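# Load circuit board into tester and latch the lid

## Task

Pick the circuit board up out of the tray and set it flat inside the tester, components facing up, so both tester pins pass through the board's holes and its white connector faces the lone black post (the reverse orientation counts as failure). Then shut the tester lid until it latches, release everything, and withdraw so both arms end up in free air, contacting nothing.

## Robot and tools

ROBOT. Two 7-joint Kinova Gen3 arms, left_arm and right_arm, each ending in a Robotiq 2F-85 parallel gripper with a wrist camera. Base roots in the scene frame: left_arm at (-0.056, +0.299, 0) m, right_arm at (+0.030, -0.281, 0) m, both turned only slightly about z. Any mounting plates and the metal frame behind the arms are fixed obstacles.

SCENE FRAME. Origin on the table top midway between the arms; +z up, +x outward across the table, left_arm on the +y side. The arm names are not image sides. Reported gripper poses use this frame; at long reach they can be a little off.

GRIPPER GEOMETRY. Fingers point along the gripper's +z; pads close along its y axis. end_effector_position is the spot between the pads when shut. Fingertips stick out about 19 mm past it when closed, 6 mm when fully open, and closing pushes the pads roughly 13 mm further from the wrist, so keep that clearance above surfaces.

THE ROW. Every command row is 18 numbers, each in [-1, 1], always for both arms: first left_arm's 9, then right_arm's 9. Per arm: 7 joint values in this fixed order: elbow, shoulder, forearm roll, wrist roll, upper arm roll, waist, wrist pitch; then gripper position, then gripper speed. Joint values are offsets, not poses, scaled so 1.0 equals 0.9985 rad for waist, shoulder, upper arm roll and elbow, and 0.8765 rad for forearm roll, wrist pitch and wrist roll. Shoulder and forearm roll have their sign flipped relative to the URDF in everything you send and read; the ranges below use URDF signs. Ranges (rad): waist and both rolls of the arm/forearm/wrist -69.115 to 69.115, shoulder -2.250 to 2.250, elbow -2.580 to 2.580, wrist pitch -2.100 to 2.100. Gripper position is absolute: +1 fully open (85 mm), 0 about 41 mm, about -0.8 pads touching, -1 closes until blocked. Gripper speed: -1 about 20 mm/s, 0 about 85, +1 about 150. To leave a gripper unchanged, resend its previous two numbers; a 0 is a real command.

execute_actions(actions): a list of actions; each action is a table of up to 15 rows, each row lasting one 1/30 s step, 15 steps per action (0.5 s); if fewer rows are given, the final row repeats. Joint offsets in every row are measured from the angles at the start of that action (the first action uses the last reported angles), not from the previous row. An action asking a joint to go more than 0.013 rad beyond its range is rejected for both arms; a malformed action, or a first action failing that check, cancels the whole call. An empty list just returns state and images. Per step, each joint target stays within 0.304 rad (big four joints) or 0.266 rad (wrist joints) of the measured angle, and targets that would shift a gripper over 70 mm get scaled back, so big changes need several actions.

move(target, speed, blocking): target is one 18-number row whose joint offsets count from the Joint positions of the latest result showing them. All joints finish together (0.5 to 10 s; stops after 10 s even if short). speed is the peak rad/s of the joint with the longest way to go, 0.01 to 2, default 0.5. No obstacle avoidance; faster moves and targets set deeper past a contact hit or press harder. blocking=false returns after 0.5 s while motion continues; until a result shows the end, other moves and actions are refused, so use wait or stop. The result adds a move: line: ending (done, off_target, moving, held, fault), limits=held or limits=none, and each arm's farthest-off joint.

wait(seconds): 0 to 10; robot holds its last command; returns early if a running move ends. stop(): brakes a running move (needs room); fingers keep going. zoom_image(camera, region): camera is cam_low, cam_left_wrist or cam_right_wrist; region [x0, y0, x1, y1] in pixels of that 896x504 image, at most 504x504. read_manual(section): licence texts only. finished_scene(scene): ends the current scene by number, irreversible; the goal must already hold.

RESULTS. State line per arm: end_effector_position (m) and quat_wxyz. Joint positions, velocities, targets and torques listed per arm in the joint order above (rad, rad/s). Step readings; HELD marks a step where part of an arm's row was withheld. joint sent to its limit: a joint was clipped at its end (missing line does not prove room remains). joint command not followed: clearance check altered joint targets. position_measured_pct is about 50 minus 50 times the finger position: 0 open; stopping under 90 means holding or blocked, about 90 means pads met on nothing thin.

GRIPPING. Grip with position -1 and keep it. Release by sending a position wider than the object. Soft grip: open, then close just slightly narrower than the part. Fingers may re-close on their own if the part slips.

AVOID. Knocking anything off the table (fails), dropping the board, slamming, hard pushes, arms touching each other. A contact torque reaching load limits (49.1 N m large joints, 30.9 N m wrist joints, held weight included) freezes that arm 10 s and drops the rest of the call. Holding loads heats motors: MOTOR HOT from 60 °C, at 75 °C the arm sags (OVER-TEMPERATURE FAULT). Expect occasional tugs on held parts.

Each tool is called after ">>>" as name([rows], argument=value, ...), one row to a line, values as JSON.

## Session

>>> execute_actions(actions=[])

Scene clock: 0.00 s.
left_arm: end_effector_position=(+0.3620, +0.9880, +0.2962) position_measured_pct=0.0 end_effector_quat_wxyz=(+0.494, -0.372, +0.711, +0.333) | right_arm: end_effector_position=(+0.5145, -0.3528, +0.2655) position_measured_pct=0.0 end_effector_quat_wxyz=(+0.555, -0.127, +0.812, +0.130)
Joint names: [elbow, shoulder, forearm roll, wrist roll, upper arm roll, waist, wrist pitch]
Joint positions: left_arm=[ 1.596 -0.724  0.021  1.562 -0.124 -0.997 -0.452] | right_arm=[ 2.352 -0.487  2.059  4.435 -0.653  1.051  0.762]
Joint velocities: left_arm=[-0.    -0.001 -0.     0.     0.     0.     0.001] | right_arm=[-0.001 -0.     0.    -0.    -0.     0.     0.   ]
Joint torques (N m, as the joint torque sensors report them, + toward a larger Joint positions number): no reading
Joint targets: left_arm=[1.596 -0.724 0.021 1.562 -0.124 -0.997 -0.452] | right_arm=[2.352 -0.487 2.059 4.435 -0.653 1.051 0.762]

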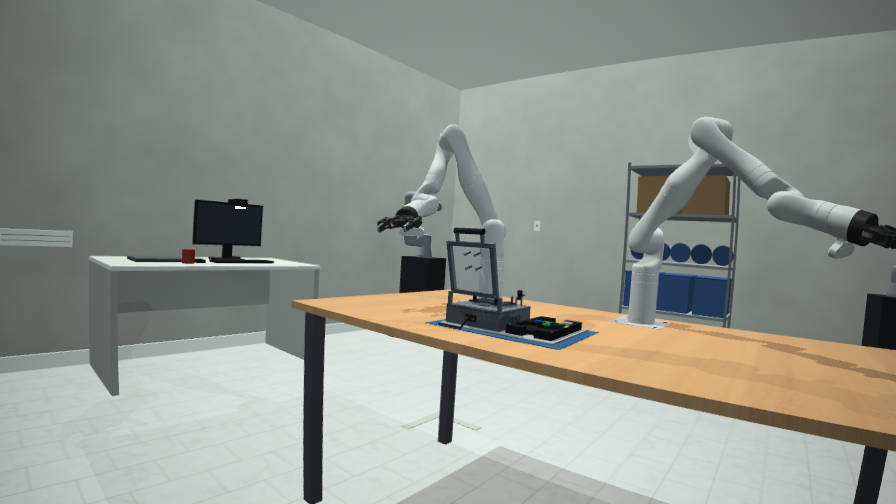

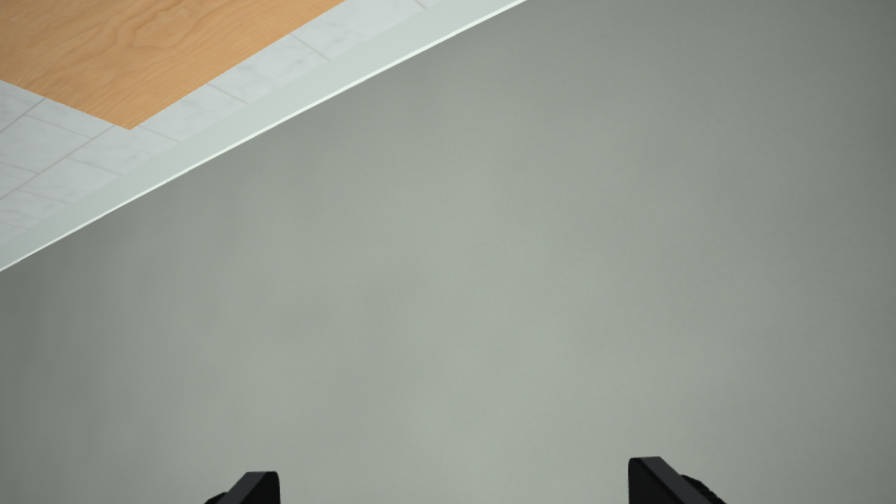

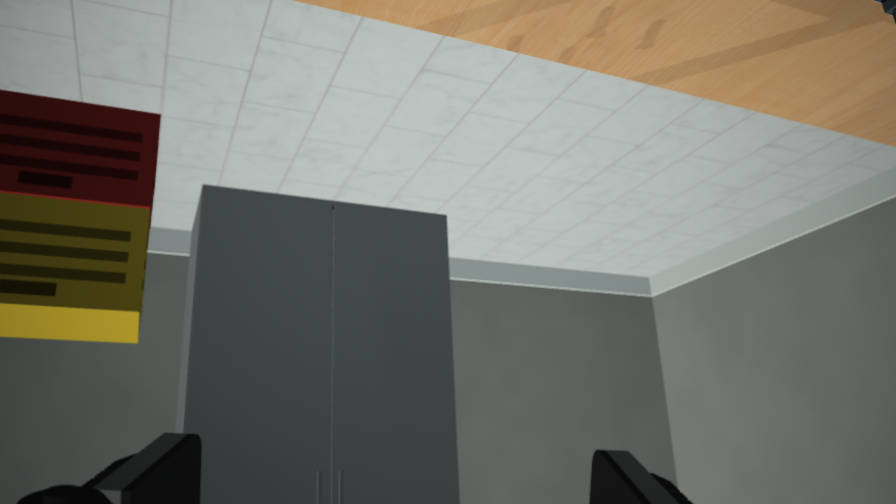

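>>> move(target=[-0.552,0.128,-0.024,0,0.124,0.43,1,1,0,0,0,0,0,0,0,0,1,0], speed=1.0)

>>> move(target=[0,0,0,0,0,0.855,1,1,0,0,0,0,0,0,0,0,1,0], speed=1.0)

>>> move(target=[0,0,0,0,0,0,0.23,1,0,0,0,0,0,0,0,0,1,0], speed=1.0)

Scene clock: 1.77 s.
left_arm: end_effector_position=(+0.6635, +0.7004, +0.4630) position_measured_pct=0.0 end_effector_quat_wxyz=(+0.493, -0.225, +0.829, +0.139) | right_arm: end_effector_position=(+0.5145, -0.3528, +0.2655) position_measured_pct=0.0 end_effector_quat_wxyz=(+0.555, -0.127, +0.812, +0.130)
Joint names: [elbow, shoulder, forearm roll, wrist roll, upper arm roll, waist, wrist pitch]
Joint positions: left_arm=[ 1.045 -0.596  0.     1.562  0.    -0.568  0.425] | right_arm=[ 2.352 -0.487  2.059  4.435 -0.653  1.051  0.762]
Joint velocities: left_arm=[-0.    -0.001 -0.     0.     0.001  0.003 -0.   ] | right_arm=[-0.     0.001  0.     0.     0.     0.    -0.   ]
Joint torques (N m, as the joint torque sensors report them, + toward a larger Joint positions number): left_arm=[-12.29  22.44   0.07   0.08   0.49  -0.04  -2.47] | right_arm=[-4.54 11.52  0.51  0.36 -2.37 -0.04  2.82]
Joint targets: left_arm=[1.045 -0.596 0.000 1.562 0.000 -0.568 0.425] | right_arm=[2.352 -0.487 2.059 4.435 -0.653 1.051 0.762]
move: done; limits=none; left_arm: farthest joint: the wrist pitch, 0.001 radians from its target (0.876 radians at the start); right_arm: farthest joint: the waist, 0.000 radians from its target (0.000 radians at the start)
camera_calibration (this result's frames):
cam_left_wrist: T_world_to_cam=[[-0.500537, 0.863833, 0.0570511, -0.298469], [0.468105, 0.214624, 0.857213, -0.788924], [0.728244, 0.455773, -0.511792, -0.418792], [0, 0, 0, 1]] pos_world=[0.524888, 0.618024, 0.478969]
cam_right_wrist: T_world_to_cam=[[-0.395136, 0.916639, 0.0603351, 0.498462], [0.31142, 0.0718743, 0.94755, -0.338168], [0.864225, 0.393201, -0.31386, -0.0776505], [0, 0, 0, 1]] pos_world=[0.36938, -0.402072, 0.265985]

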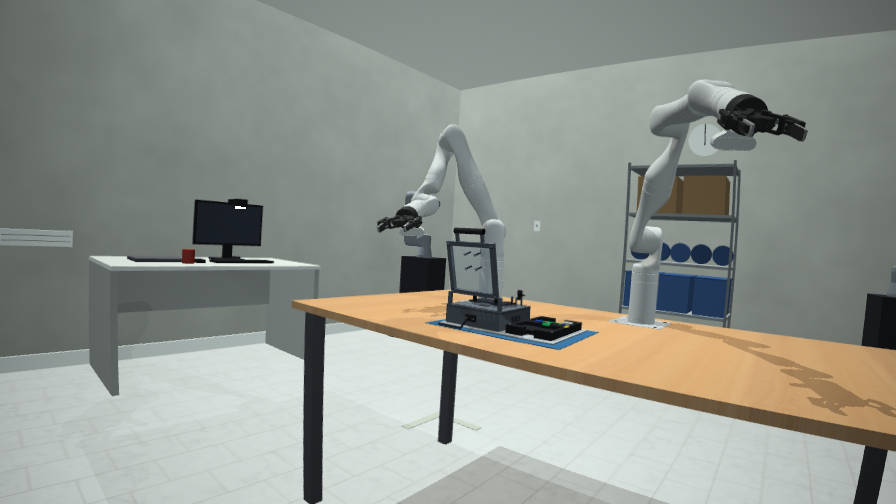

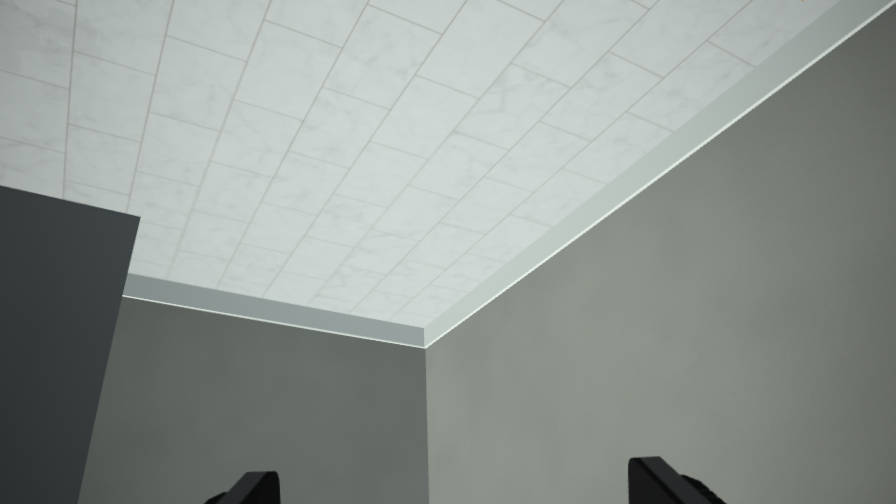

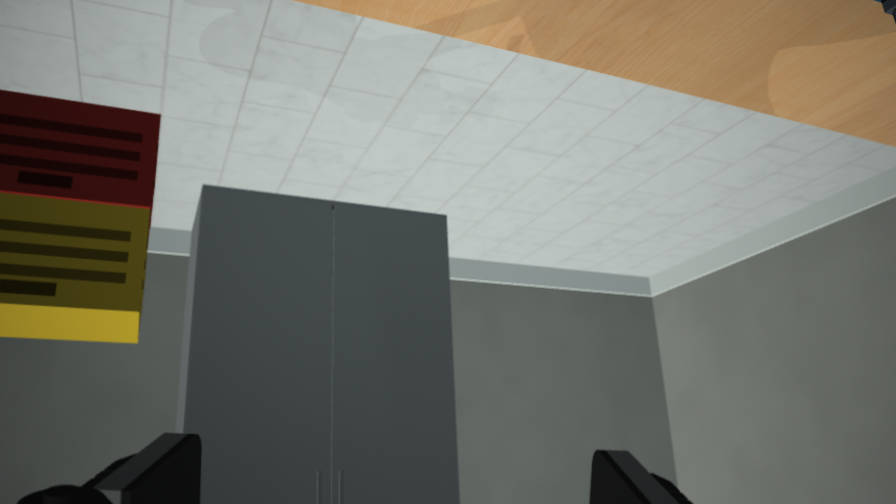

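Scene clock: 3.70 s.
left_arm: end_effector_position=(+0.5173, +0.0863, +0.3057) position_measured_pct=0.0 end_effector_quat_wxyz=(+0.098, +0.161, +0.982, -0.015) | right_arm: end_effector_position=(+0.5145, -0.3528, +0.2655) position_measured_pct=0.0 end_effector_quat_wxyz=(+0.555, -0.127, +0.812, +0.130)
Joint names: [elbow, shoulder, forearm roll, wrist roll, upper arm roll, waist, wrist pitch]
Joint positions: left_arm=[ 1.045 -0.596  0.     1.562  0.     0.286  1.302] | right_arm=[ 2.352 -0.487  2.059  4.435 -0.653  1.051  0.762]
Joint velocities: left_arm=[-0.     0.     0.     0.    -0.     0.003  0.   ] | right_arm=[ 0.    -0.    -0.    -0.     0.    -0.001 -0.   ]
Joint torques (N m, as the joint torque sensors report them, + toward a larger Joint positions number): left_arm=[-10.07  20.23  -0.07   0.2    0.77   0.04  -0.55] | right_arm=[-4.6  11.55  0.54  0.27 -2.62  0.08  2.86]
Joint targets: left_arm=[1.045 -0.596 0.000 1.562 0.000 0.286 1.302] | right_arm=[2.352 -0.487 2.059 4.435 -0.653 1.051 0.762]
move: done; limits=none; left_arm: farthest joint: the waist, 0.000 radians from its target (0.854 radians at the start); right_arm: farthest joint: the waist, 0.000 radians from its target (0.000 radians at the start)
camera_calibration (this result's frames):
cam_left_wrist: T_world_to_cam=[[0.358913, 0.932999, 0.0263287, -0.273324], [0.920567, -0.358505, 0.155019, -0.423822], [0.154072, -0.0314011, -0.987561, 0.37166], [0, 0, 0, 1]] pos_world=[0.430994, 0.114739, 0.439933]
cam_right_wrist: T_world_to_cam=[[-0.395135, 0.916639, 0.0603343, 0.498463], [0.311419, 0.0718742, 0.947551, -0.338168], [0.864226, 0.3932, -0.313859, -0.0776519], [0, 0, 0, 1]] pos_world=[0.369381, -0.402072, 0.265985]

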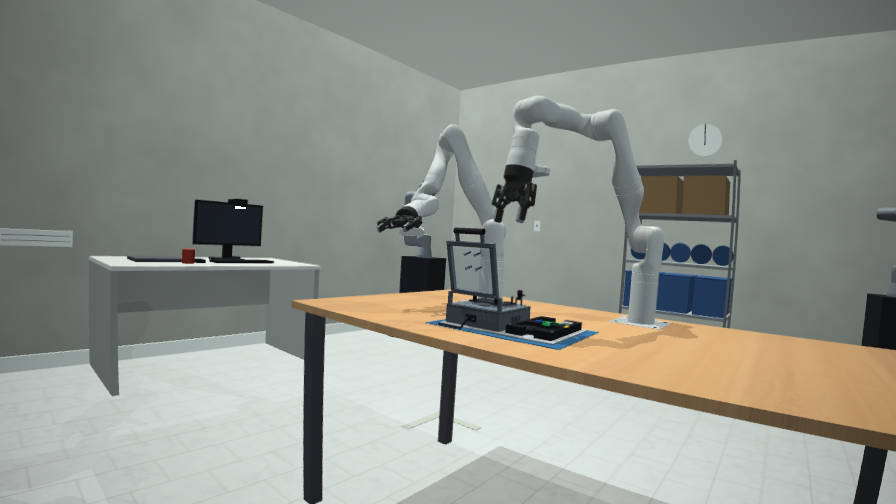

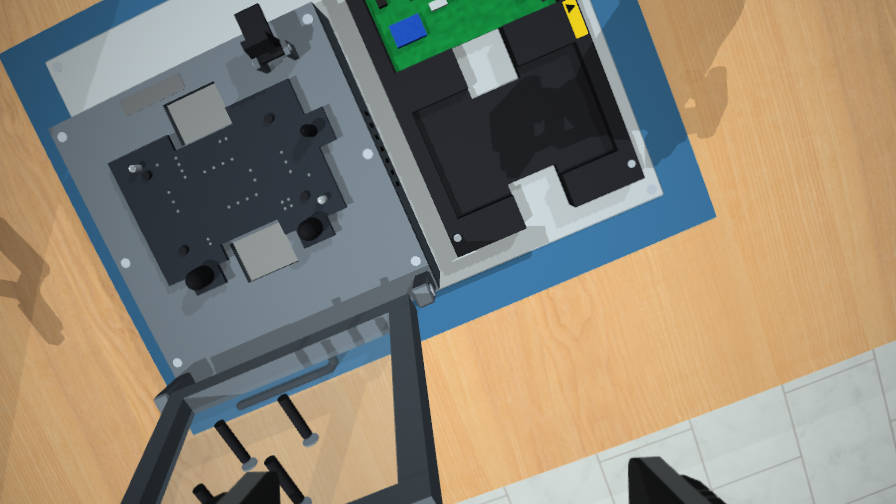

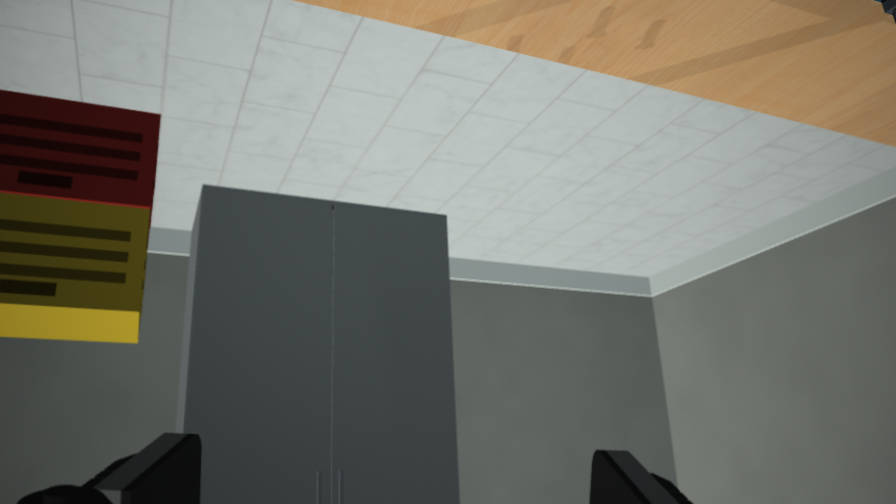

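Scene clock: 4.47 s.
left_arm: end_effector_position=(+0.4580, +0.1056, +0.2996) position_measured_pct=0.0 end_effector_quat_wxyz=(-0.001, +0.161, +0.987, +0.000) | right_arm: end_effector_position=(+0.5145, -0.3528, +0.2655) position_measured_pct=0.0 end_effector_quat_wxyz=(+0.555, -0.127, +0.812, +0.130)
Joint names: [elbow, shoulder, forearm roll, wrist roll, upper arm roll, waist, wrist pitch]
Joint positions: left_arm=[ 1.045 -0.596  0.     1.562  0.     0.286  1.503] | right_arm=[ 2.352 -0.487  2.059  4.435 -0.653  1.051  0.762]
Joint velocities: left_arm=[-0. -0.  0.  0. -0.  0.  0.] | right_arm=[ 0.001 -0.001  0.    -0.001  0.    -0.002 -0.   ]
Joint torques (N m, as the joint torque sensors report them, + toward a larger Joint positions number): left_arm=[-9.4  19.79 -0.15  0.29  0.64 -0.02  0.35] | right_arm=[-4.44 11.49  0.49  0.3  -2.64  0.13  2.79]
Joint targets: left_arm=[1.045 -0.596 0.000 1.562 0.000 0.286 1.503] | right_arm=[2.352 -0.487 2.059 4.435 -0.653 1.051 0.762]
move: done; limits=none; left_arm: farthest joint: the waist, 0.000 radians from its target (0.000 radians at the start); right_arm: farthest joint: the waist, 0.000 radians from its target (0.000 radians at the start)
camera_calibration (this result's frames):
cam_left_wrist: T_world_to_cam=[[0.362889, 0.931706, 0.0153541, -0.268304], [0.9311, -0.361902, -0.0456072, -0.305723], [-0.0369358, 0.0308466, -0.998841, 0.459636], [0, 0, 0, 1]] pos_world=[0.399001, 0.125161, 0.44928]
cam_right_wrist: T_world_to_cam=[[-0.395135, 0.91664, 0.0603337, 0.498463], [0.311417, 0.0718737, 0.947551, -0.338168], [0.864227, 0.393199, -0.313857, -0.0776535], [0, 0, 0, 1]] pos_world=[0.369382, -0.402073, 0.265985]

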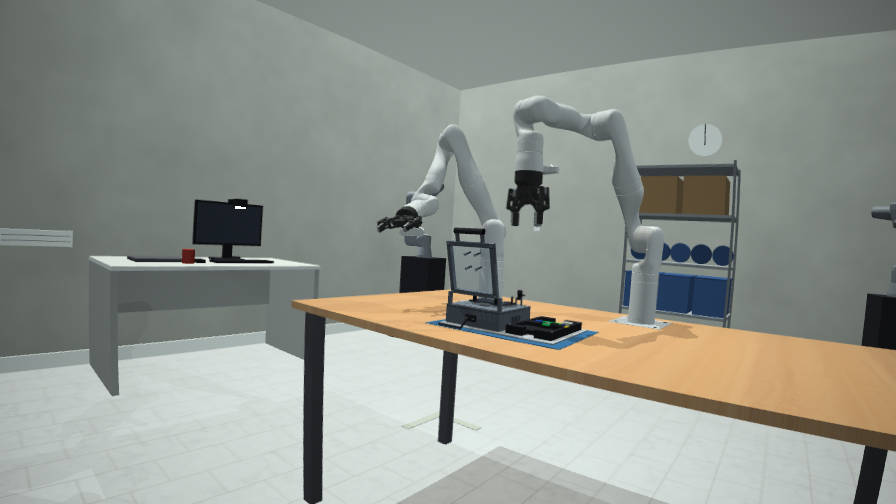

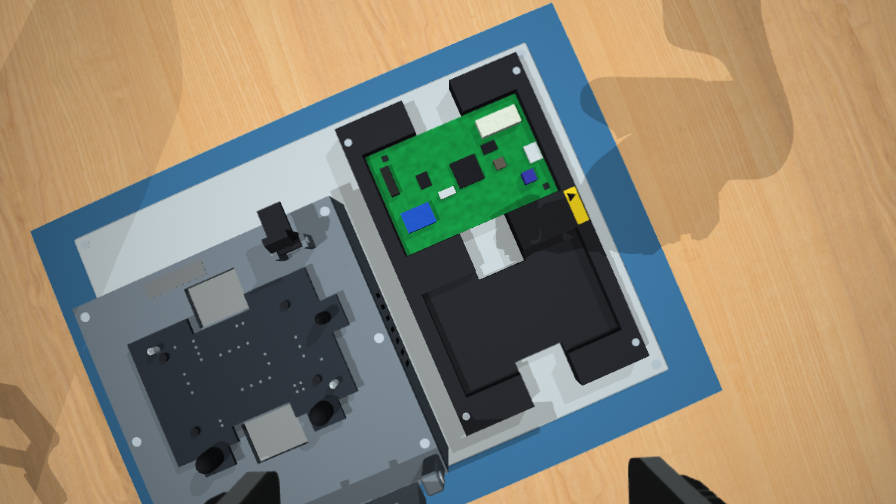

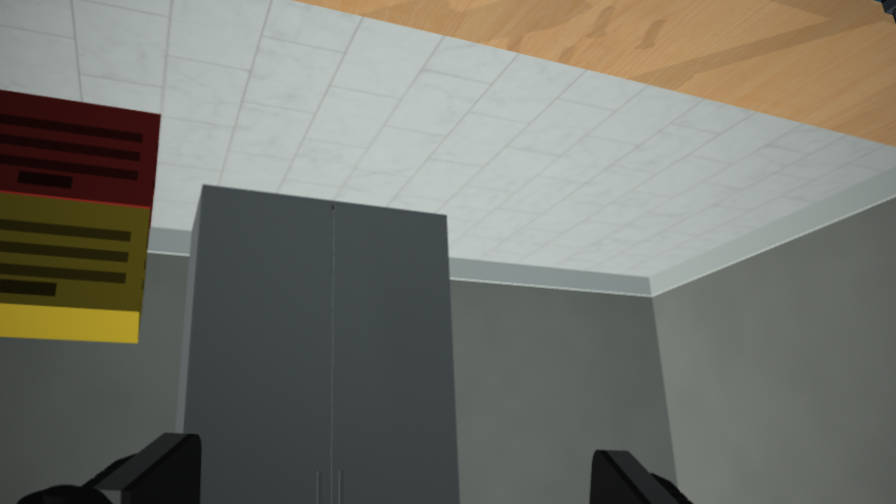

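>>> move(target=[0.432,0.037,0,-0.722,0,-0.025,-0.451,1,0,0,0,0,0,0,0,0,1,0], speed=1.0)

>>> move(target=[0.432,0.037,0,-0.722,0,-0.024,-0.451,1,0,0,0,0,0,0,0,0,1,0], speed=1.0)

Scene clock: 5.90 s.
left_arm: end_effector_position=(+0.4192, +0.1314, +0.1892) position_measured_pct=0.0 end_effector_quat_wxyz=(-0.001, +0.449, +0.893, -0.000) | right_arm: end_effector_position=(+0.5145, -0.3528, +0.2655) position_measured_pct=0.0 end_effector_quat_wxyz=(+0.555, -0.127, +0.812, +0.130)
Joint names: [elbow, shoulder, forearm roll, wrist roll, upper arm roll, waist, wrist pitch]
Joint positions: left_arm=[ 1.476 -0.56   0.     0.929  0.     0.261  1.108] | right_arm=[ 2.352 -0.487  2.059  4.435 -0.653  1.051  0.762]
Joint velocities: left_arm=[ 0.     0.002  0.     0.     0.    -0.001 -0.   ] | right_arm=[-0.001 -0.     0.     0.    -0.    -0.001  0.   ]
Joint torques (N m, as the joint torque sensors report them, + toward a larger Joint positions number): left_arm=[-8.61 18.09 -0.06  0.08  0.38  0.21 -0.01] | right_arm=[-4.55 11.42  0.53  0.27 -2.56  0.21  2.85]
Joint targets: left_arm=[1.476 -0.559 0.000 0.929 0.000 0.261 1.108] | right_arm=[2.352 -0.487 2.059 4.435 -0.653 1.051 0.762]
move: done; limits=none; left_arm: farthest joint: the shoulder, 0.001 radians from its target (0.037 radians at the start); right_arm: farthest joint: the waist, 0.000 radians from its target (0.000 radians at the start)
camera_calibration (this result's frames):
cam_left_wrist: T_world_to_cam=[[0.830139, 0.557375, 0.0141875, -0.423065], [0.557402, -0.829043, -0.0446277, -0.0474735], [-0.0131124, 0.0449554, -0.998903, 0.335246], [0, 0, 0, 1]] pos_world=[0.382061, 0.181377, 0.338761]
cam_right_wrist: T_world_to_cam=[[-0.395134, 0.91664, 0.0603335, 0.498464], [0.311415, 0.0718729, 0.947552, -0.338169], [0.864228, 0.393199, -0.313855, -0.077655], [0, 0, 0, 1]] pos_world=[0.369382, -0.402073, 0.265986]

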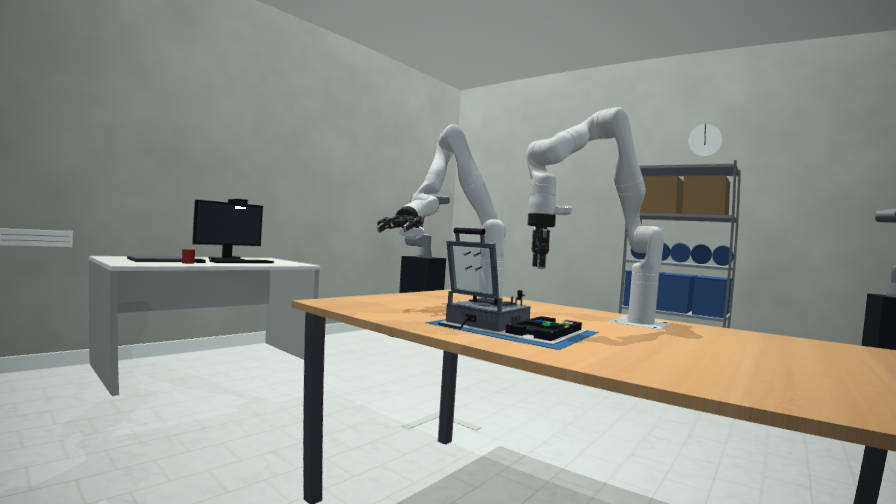

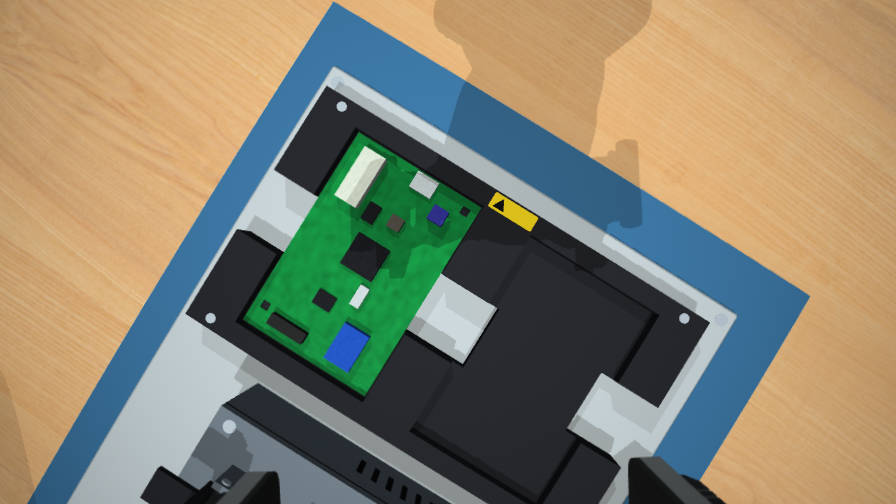

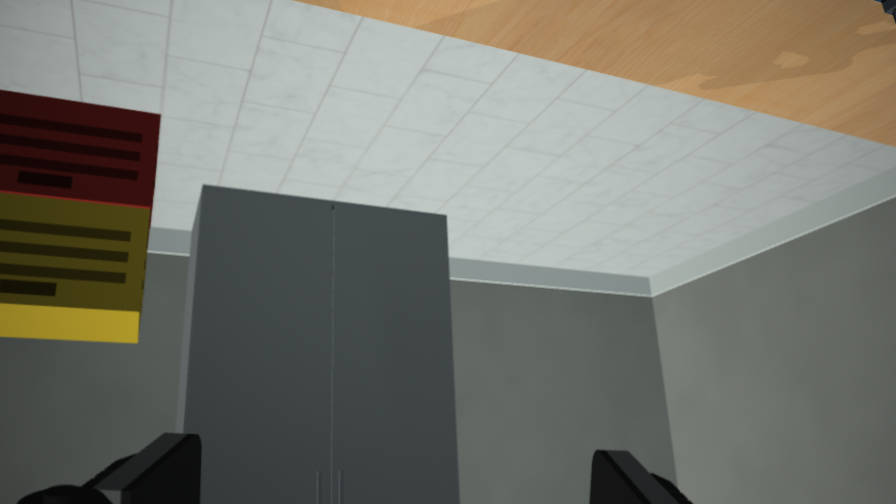

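Scene clock: 7.07 s.
left_arm: end_effector_position=(+0.3374, +0.1661, +0.0999) position_measured_pct=0.0 end_effector_quat_wxyz=(-0.001, +0.697, +0.717, -0.000) | right_arm: end_effector_position=(+0.5145, -0.3528, +0.2655) position_measured_pct=0.0 end_effector_quat_wxyz=(+0.555, -0.127, +0.812, +0.130)
Joint names: [elbow, shoulder, forearm roll, wrist roll, upper arm roll, waist, wrist pitch]
Joint positions: left_arm=[ 1.907 -0.523  0.     0.296  0.     0.237  0.713] | right_arm=[ 2.352 -0.487  2.059  4.435 -0.653  1.051  0.762]
Joint velocities: left_arm=[ 0.001  0.002 -0.    -0.    -0.    -0.001 -0.001] | right_arm=[-0.    -0.001 -0.     0.     0.    -0.001  0.   ]
Joint torques (N m, as the joint torque sensors report them, + toward a larger Joint positions number): left_arm=[-6.37 15.9   0.08  0.04  0.36  0.01  0.15] | right_arm=[-4.63 11.43  0.45  0.34 -2.41 -0.14  2.81]
Joint targets: left_arm=[1.907 -0.523 0.000 0.296 0.000 0.237 0.713] | right_arm=[2.352 -0.487 2.059 4.435 -0.653 1.051 0.762]
move: done; limits=none; left_arm: farthest joint: the waist, 0.000 radians from its target (0.024 radians at the start); right_arm: farthest joint: the waist, 0.000 radians from its target (0.000 radians at the start)
camera_calibration (this result's frames):
cam_left_wrist: T_world_to_cam=[[0.999742, -0.0177826, 0.0141, -0.334915], [-0.0171556, -0.99891, -0.0434062, 0.244911], [0.0148565, 0.0431531, -0.998958, 0.234335], [0, 0, 0, 1]] pos_world=[0.335549, 0.228577, 0.249444]
cam_right_wrist: T_world_to_cam=[[-0.395133, 0.91664, 0.0603329, 0.498465], [0.311414, 0.0718725, 0.947553, -0.338169], [0.864229, 0.393198, -0.313854, -0.0776565], [0, 0, 0, 1]] pos_world=[0.369383, -0.402074, 0.265986]

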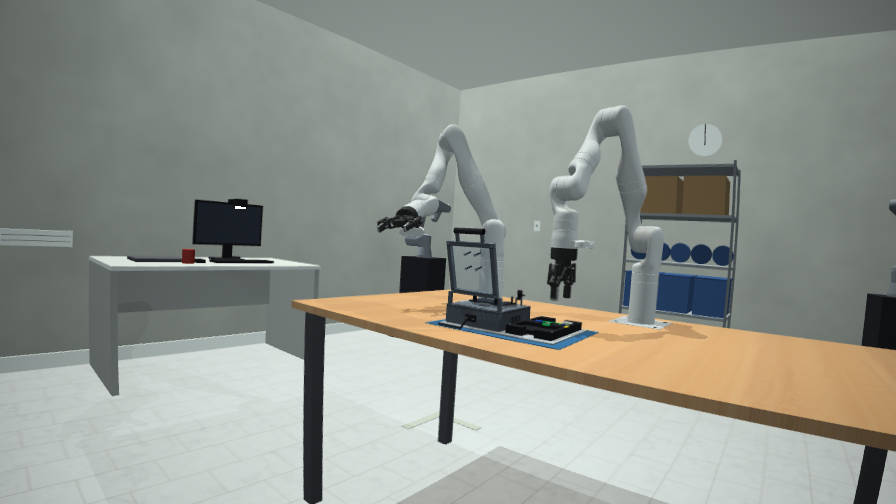

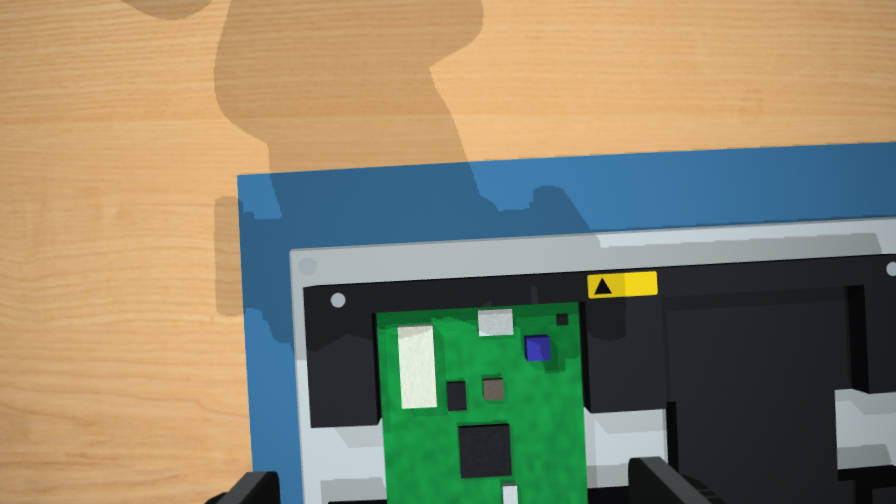

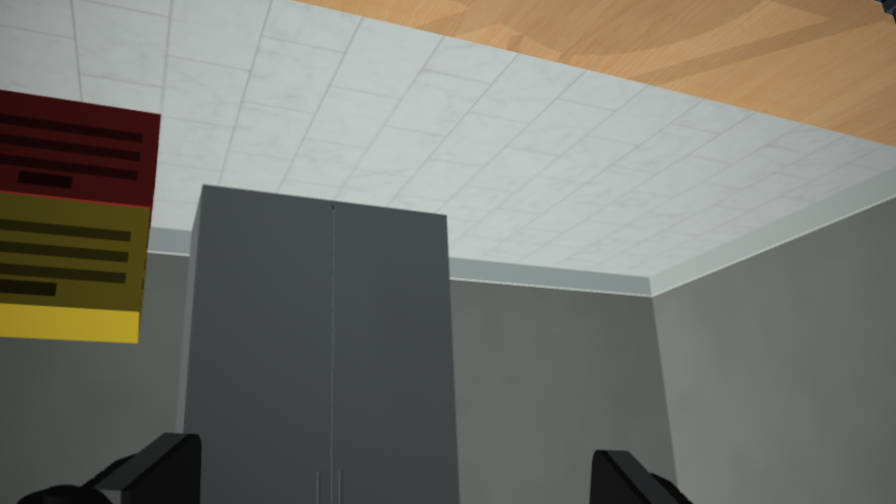

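>>> move(target=[0.008,-0.1154,0,-0.007,0,-0.0065,-0.141,1,0,0,0,0,0,0,0,0,1,0], speed=0.3)

>>> zoom_image(camera="cam_low", region=[420,210,620,360])

Scene clock: 8.17 s.
left_arm: end_effector_position=(+0.3478, +0.1661, +0.0500) position_measured_pct=0.0 end_effector_quat_wxyz=(-0.000, +0.696, +0.718, -0.000) | right_arm: end_effector_position=(+0.5145, -0.3528, +0.2655) position_measured_pct=0.0 end_effector_quat_wxyz=(+0.555, -0.127, +0.812, +0.130)
Joint names: [elbow, shoulder, forearm roll, wrist roll, upper arm roll, waist, wrist pitch]
Joint positions: left_arm=[ 1.915 -0.638  0.     0.29   0.     0.23   0.589] | right_arm=[ 2.352 -0.487  2.059  4.435 -0.653  1.051  0.762]
Joint velocities: left_arm=[-0.    -0.003 -0.     0.     0.    -0.    -0.   ] | right_arm=[ 0.     0.    -0.    -0.001  0.     0.002 -0.   ]
Joint torques (N m, as the joint torque sensors report them, + toward a larger Joint positions number): left_arm=[-5.25 16.64  0.37  0.32  0.44  0.09  0.04] | right_arm=[-4.49 11.52  0.51  0.38 -2.55 -0.09  2.68]
Joint targets: left_arm=[1.915 -0.638 0.000 0.290 0.000 0.230 0.589] | right_arm=[2.352 -0.487 2.059 4.435 -0.653 1.051 0.762]
move: done; limits=none; left_arm: farthest joint: the waist, 0.000 radians from its target (0.006 radians at the start); right_arm: farthest joint: the waist, 0.000 radians from its target (0.000 radians at the start)
camera_calibration (this result's frames):
cam_left_wrist: T_world_to_cam=[[0.99974, -0.0174481, 0.0146987, -0.34468], [-0.016799, -0.998926, -0.043181, 0.242793], [0.0154364, 0.0429229, -0.998959, 0.184191], [0, 0, 0, 1]] pos_world=[0.345826, 0.228612, 0.19955]
cam_right_wrist: T_world_to_cam=[[-0.395133, 0.916641, 0.0603323, 0.498466], [0.311412, 0.0718723, 0.947553, -0.338169], [0.86423, 0.393197, -0.313852, -0.0776578], [0, 0, 0, 1]] pos_world=[0.369384, -0.402074, 0.265986]

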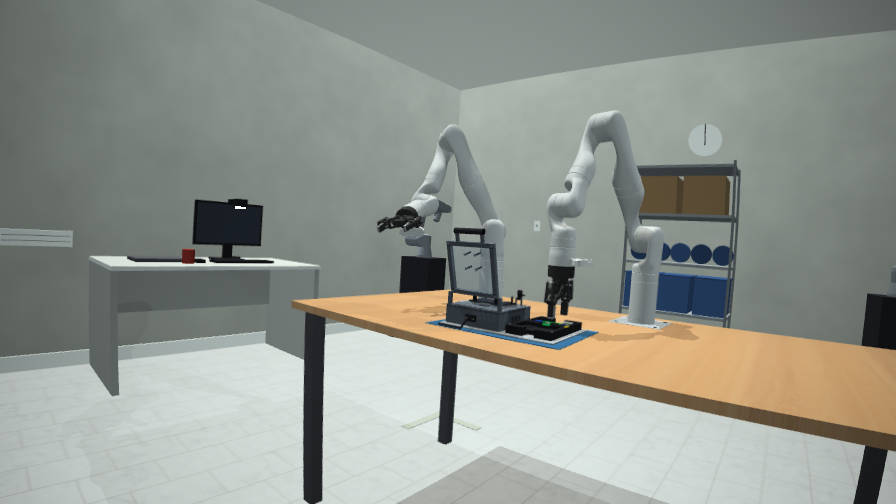

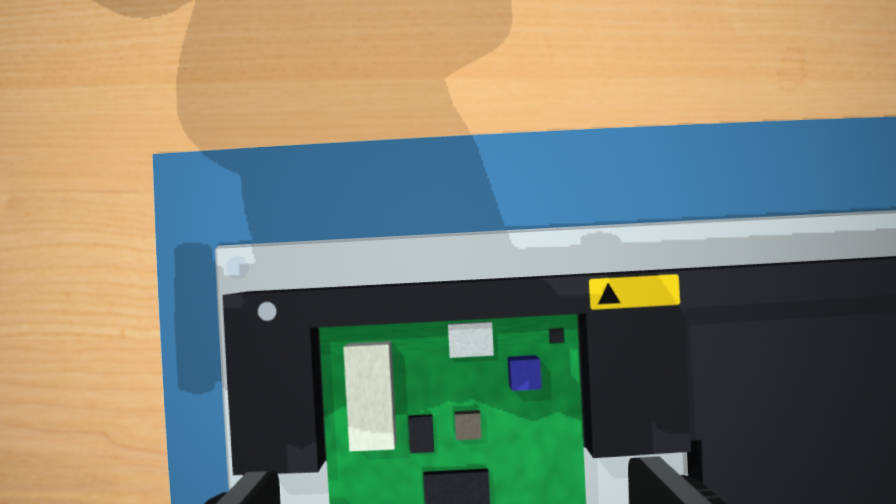

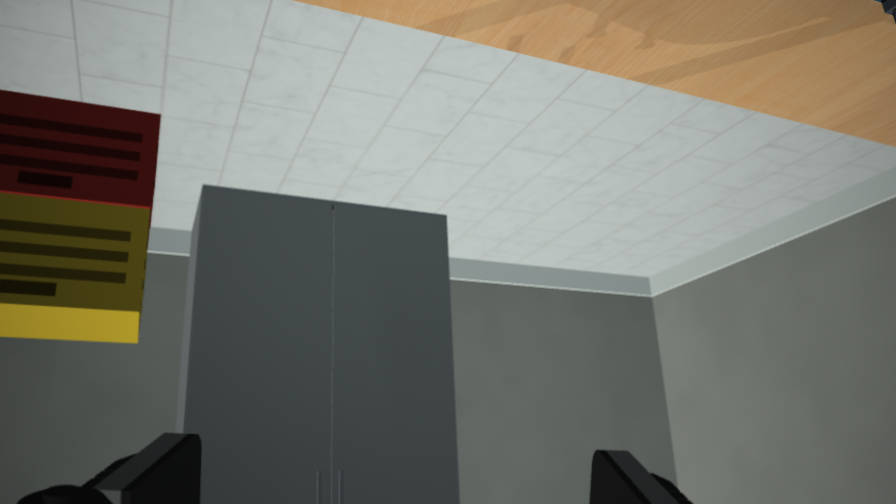

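Region (420, 210, 620, 360) of cam_low's 896x504 image, scaled by 2.520, with more detail than that image has; it fills the top 378 rows of this view, and the rest is white.

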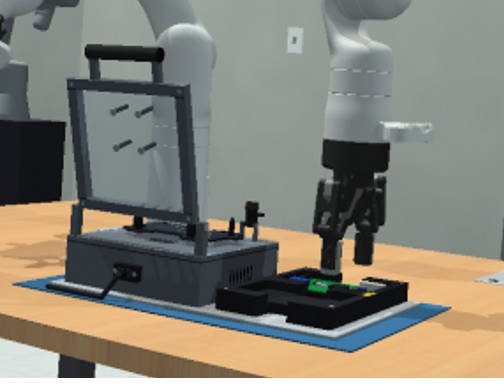

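>>> move(target=[0,0,0,0.013,0,0.0118,0,1,0,0,0,0,0,0,0,0,1,0], speed=0.2)

>>> move(target=[0.0064,-0.0516,0,0,0,0,-0.0654,1,0,0,0,0,0,0,0,0,1,0], speed=0.08)

Scene clock: 9.03 s.
left_arm: end_effector_position=(+0.3462, +0.1614, +0.0500) position_measured_pct=0.0 end_effector_quat_wxyz=(-0.000, +0.697, +0.717, -0.000) | right_arm: end_effector_position=(+0.5145, -0.3528, +0.2655) position_measured_pct=0.0 end_effector_quat_wxyz=(+0.555, -0.127, +0.812, +0.130)
Joint names: [elbow, shoulder, forearm roll, wrist roll, upper arm roll, waist, wrist pitch]
Joint positions: left_arm=[ 1.915 -0.638  0.     0.301  0.     0.242  0.589] | right_arm=[ 2.352 -0.487  2.059  4.435 -0.653  1.051  0.762]
Joint velocities: left_arm=[-0.     0.001 -0.     0.     0.     0.001  0.   ] | right_arm=[ 0.002  0.    -0.     0.001 -0.     0.     0.   ]
Joint torques (N m, as the joint torque sensors report them, + toward a larger Joint positions number): left_arm=[-5.47 16.26  0.07  0.08  0.48 -0.07 -0.08] | right_arm=[-4.47 11.45  0.59  0.35 -2.52  0.09  2.79]
Joint targets: left_arm=[1.915 -0.638 0.000 0.301 0.000 0.242 0.589] | right_arm=[2.352 -0.487 2.059 4.435 -0.653 1.051 0.762]
move: done; limits=none; left_arm: farthest joint: the waist, 0.000 radians from its target (0.011 radians at the start); right_arm: farthest joint: the waist, 0.000 radians from its target (0.000 radians at the start)
camera_calibration (this result's frames):
cam_left_wrist: T_world_to_cam=[[0.999735, -0.0177275, 0.0147014, -0.343136], [-0.0170781, -0.998921, -0.0431834, 0.238157], [0.015451, 0.0429209, -0.998959, 0.184413], [0, 0, 0, 1]] pos_world=[0.344263, 0.223902, 0.19955]
cam_right_wrist: T_world_to_cam=[[-0.395132, 0.916641, 0.0603316, 0.498467], [0.31141, 0.0718721, 0.947554, -0.338169], [0.86423, 0.393197, -0.313851, -0.0776592], [0, 0, 0, 1]] pos_world=[0.369385, -0.402075, 0.265987]

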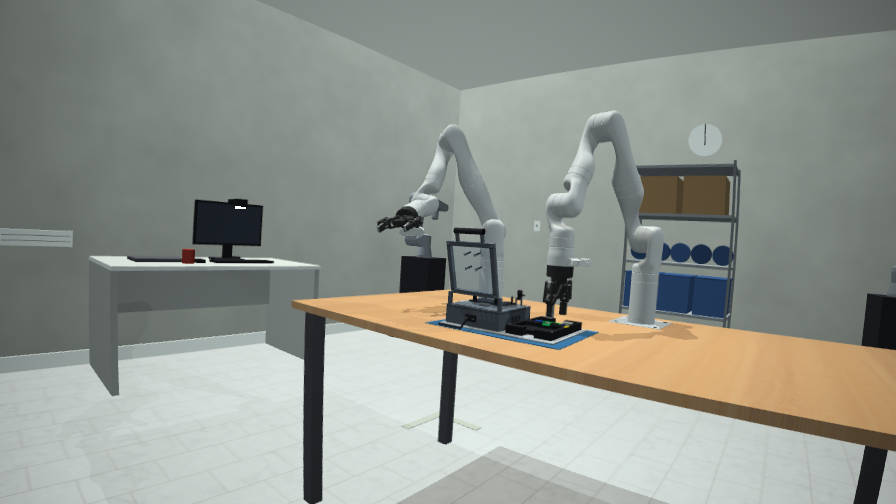

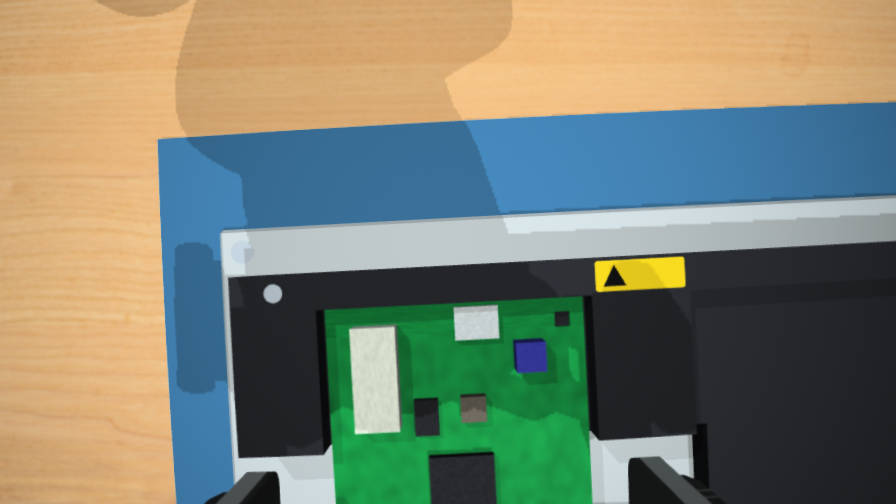

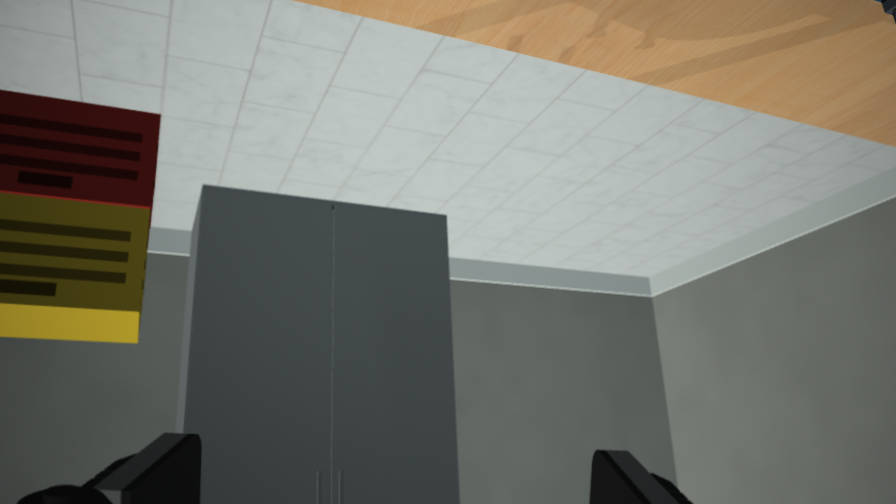

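Scene clock: 10.03 s.
left_arm: end_effector_position=(+0.3481, +0.1593, +0.0276) position_measured_pct=0.0 end_effector_quat_wxyz=(+0.001, +0.697, +0.717, -0.000) | right_arm: end_effector_position=(+0.5145, -0.3528, +0.2655) position_measured_pct=0.0 end_effector_quat_wxyz=(+0.555, -0.127, +0.812, +0.130)
Joint names: [elbow, shoulder, forearm roll, wrist roll, upper arm roll, waist, wrist pitch]
Joint positions: left_arm=[ 1.921 -0.688 -0.001  0.302  0.002  0.243  0.531] | right_arm=[ 2.352 -0.487  2.059  4.435 -0.653  1.051  0.762]
Joint velocities: left_arm=[-0.    -0.002 -0.    -0.     0.    -0.    -0.   ] | right_arm=[-0.001 -0.001  0.     0.    -0.     0.001  0.   ]
Joint torques (N m, as the joint torque sensors report them, + toward a larger Joint positions number): left_arm=[-4.29 16.22  0.45 -0.06 -0.48 -1.13  0.17] | right_arm=[-4.63 11.5   0.48  0.36 -2.62  0.03  2.8 ]
Joint targets: left_arm=[1.922 -0.689 0.000 0.301 0.000 0.242 0.532] | right_arm=[2.352 -0.487 2.059 4.435 -0.653 1.051 0.762]
move: done; limits=none; left_arm: farthest joint: the upper arm roll, 0.002 radians from its target (0.000 radians at the start); right_arm: farthest joint: the waist, 0.000 radians from its target (0.000 radians at the start)
camera_calibration (this result's frames):
cam_left_wrist: T_world_to_cam=[[0.999692, -0.0188837, 0.0160767, -0.344551], [-0.0182082, -0.998986, -0.0411758, 0.235497], [0.0168379, 0.0408704, -0.999023, 0.1619], [0, 0, 0, 1]] pos_world=[0.346007, 0.222134, 0.176978]
cam_right_wrist: T_world_to_cam=[[-0.395132, 0.916641, 0.060331, 0.498467], [0.311409, 0.0718717, 0.947554, -0.338169], [0.864231, 0.393196, -0.313849, -0.0776606], [0, 0, 0, 1]] pos_world=[0.369386, -0.402075, 0.265987]

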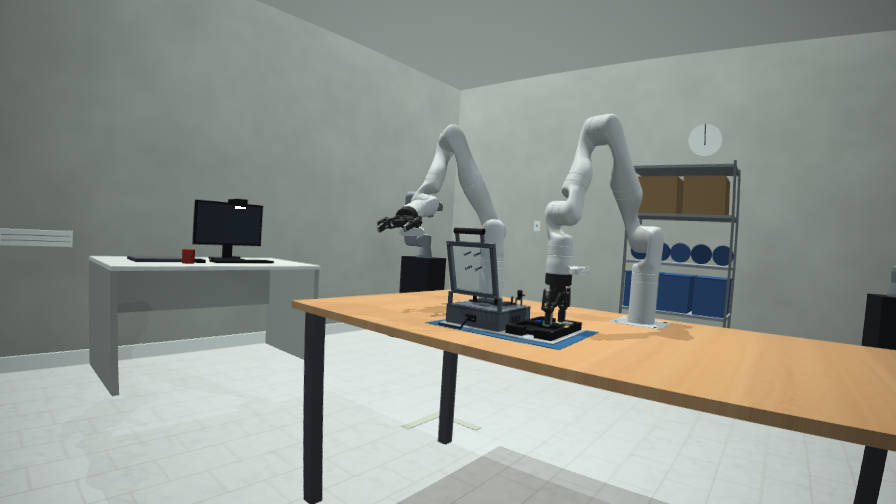

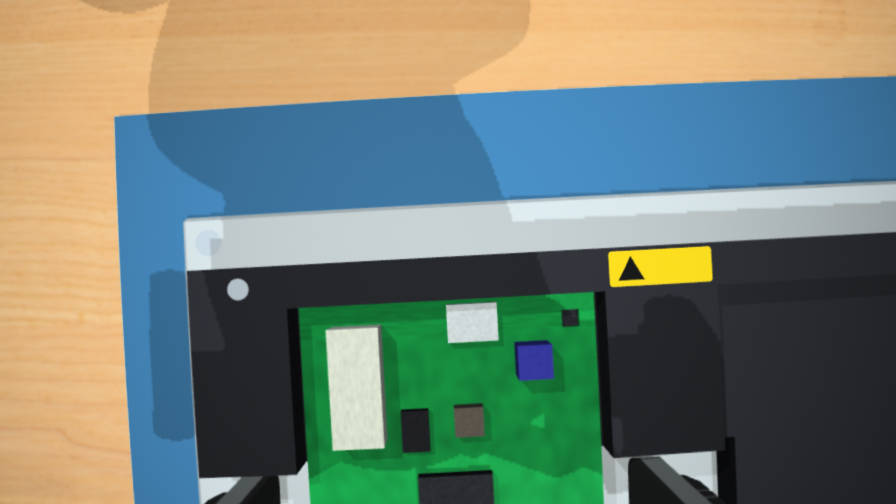

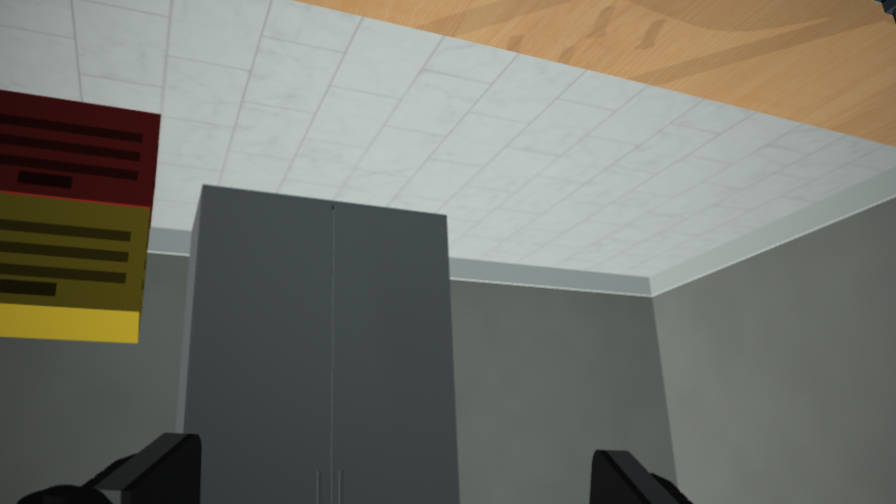

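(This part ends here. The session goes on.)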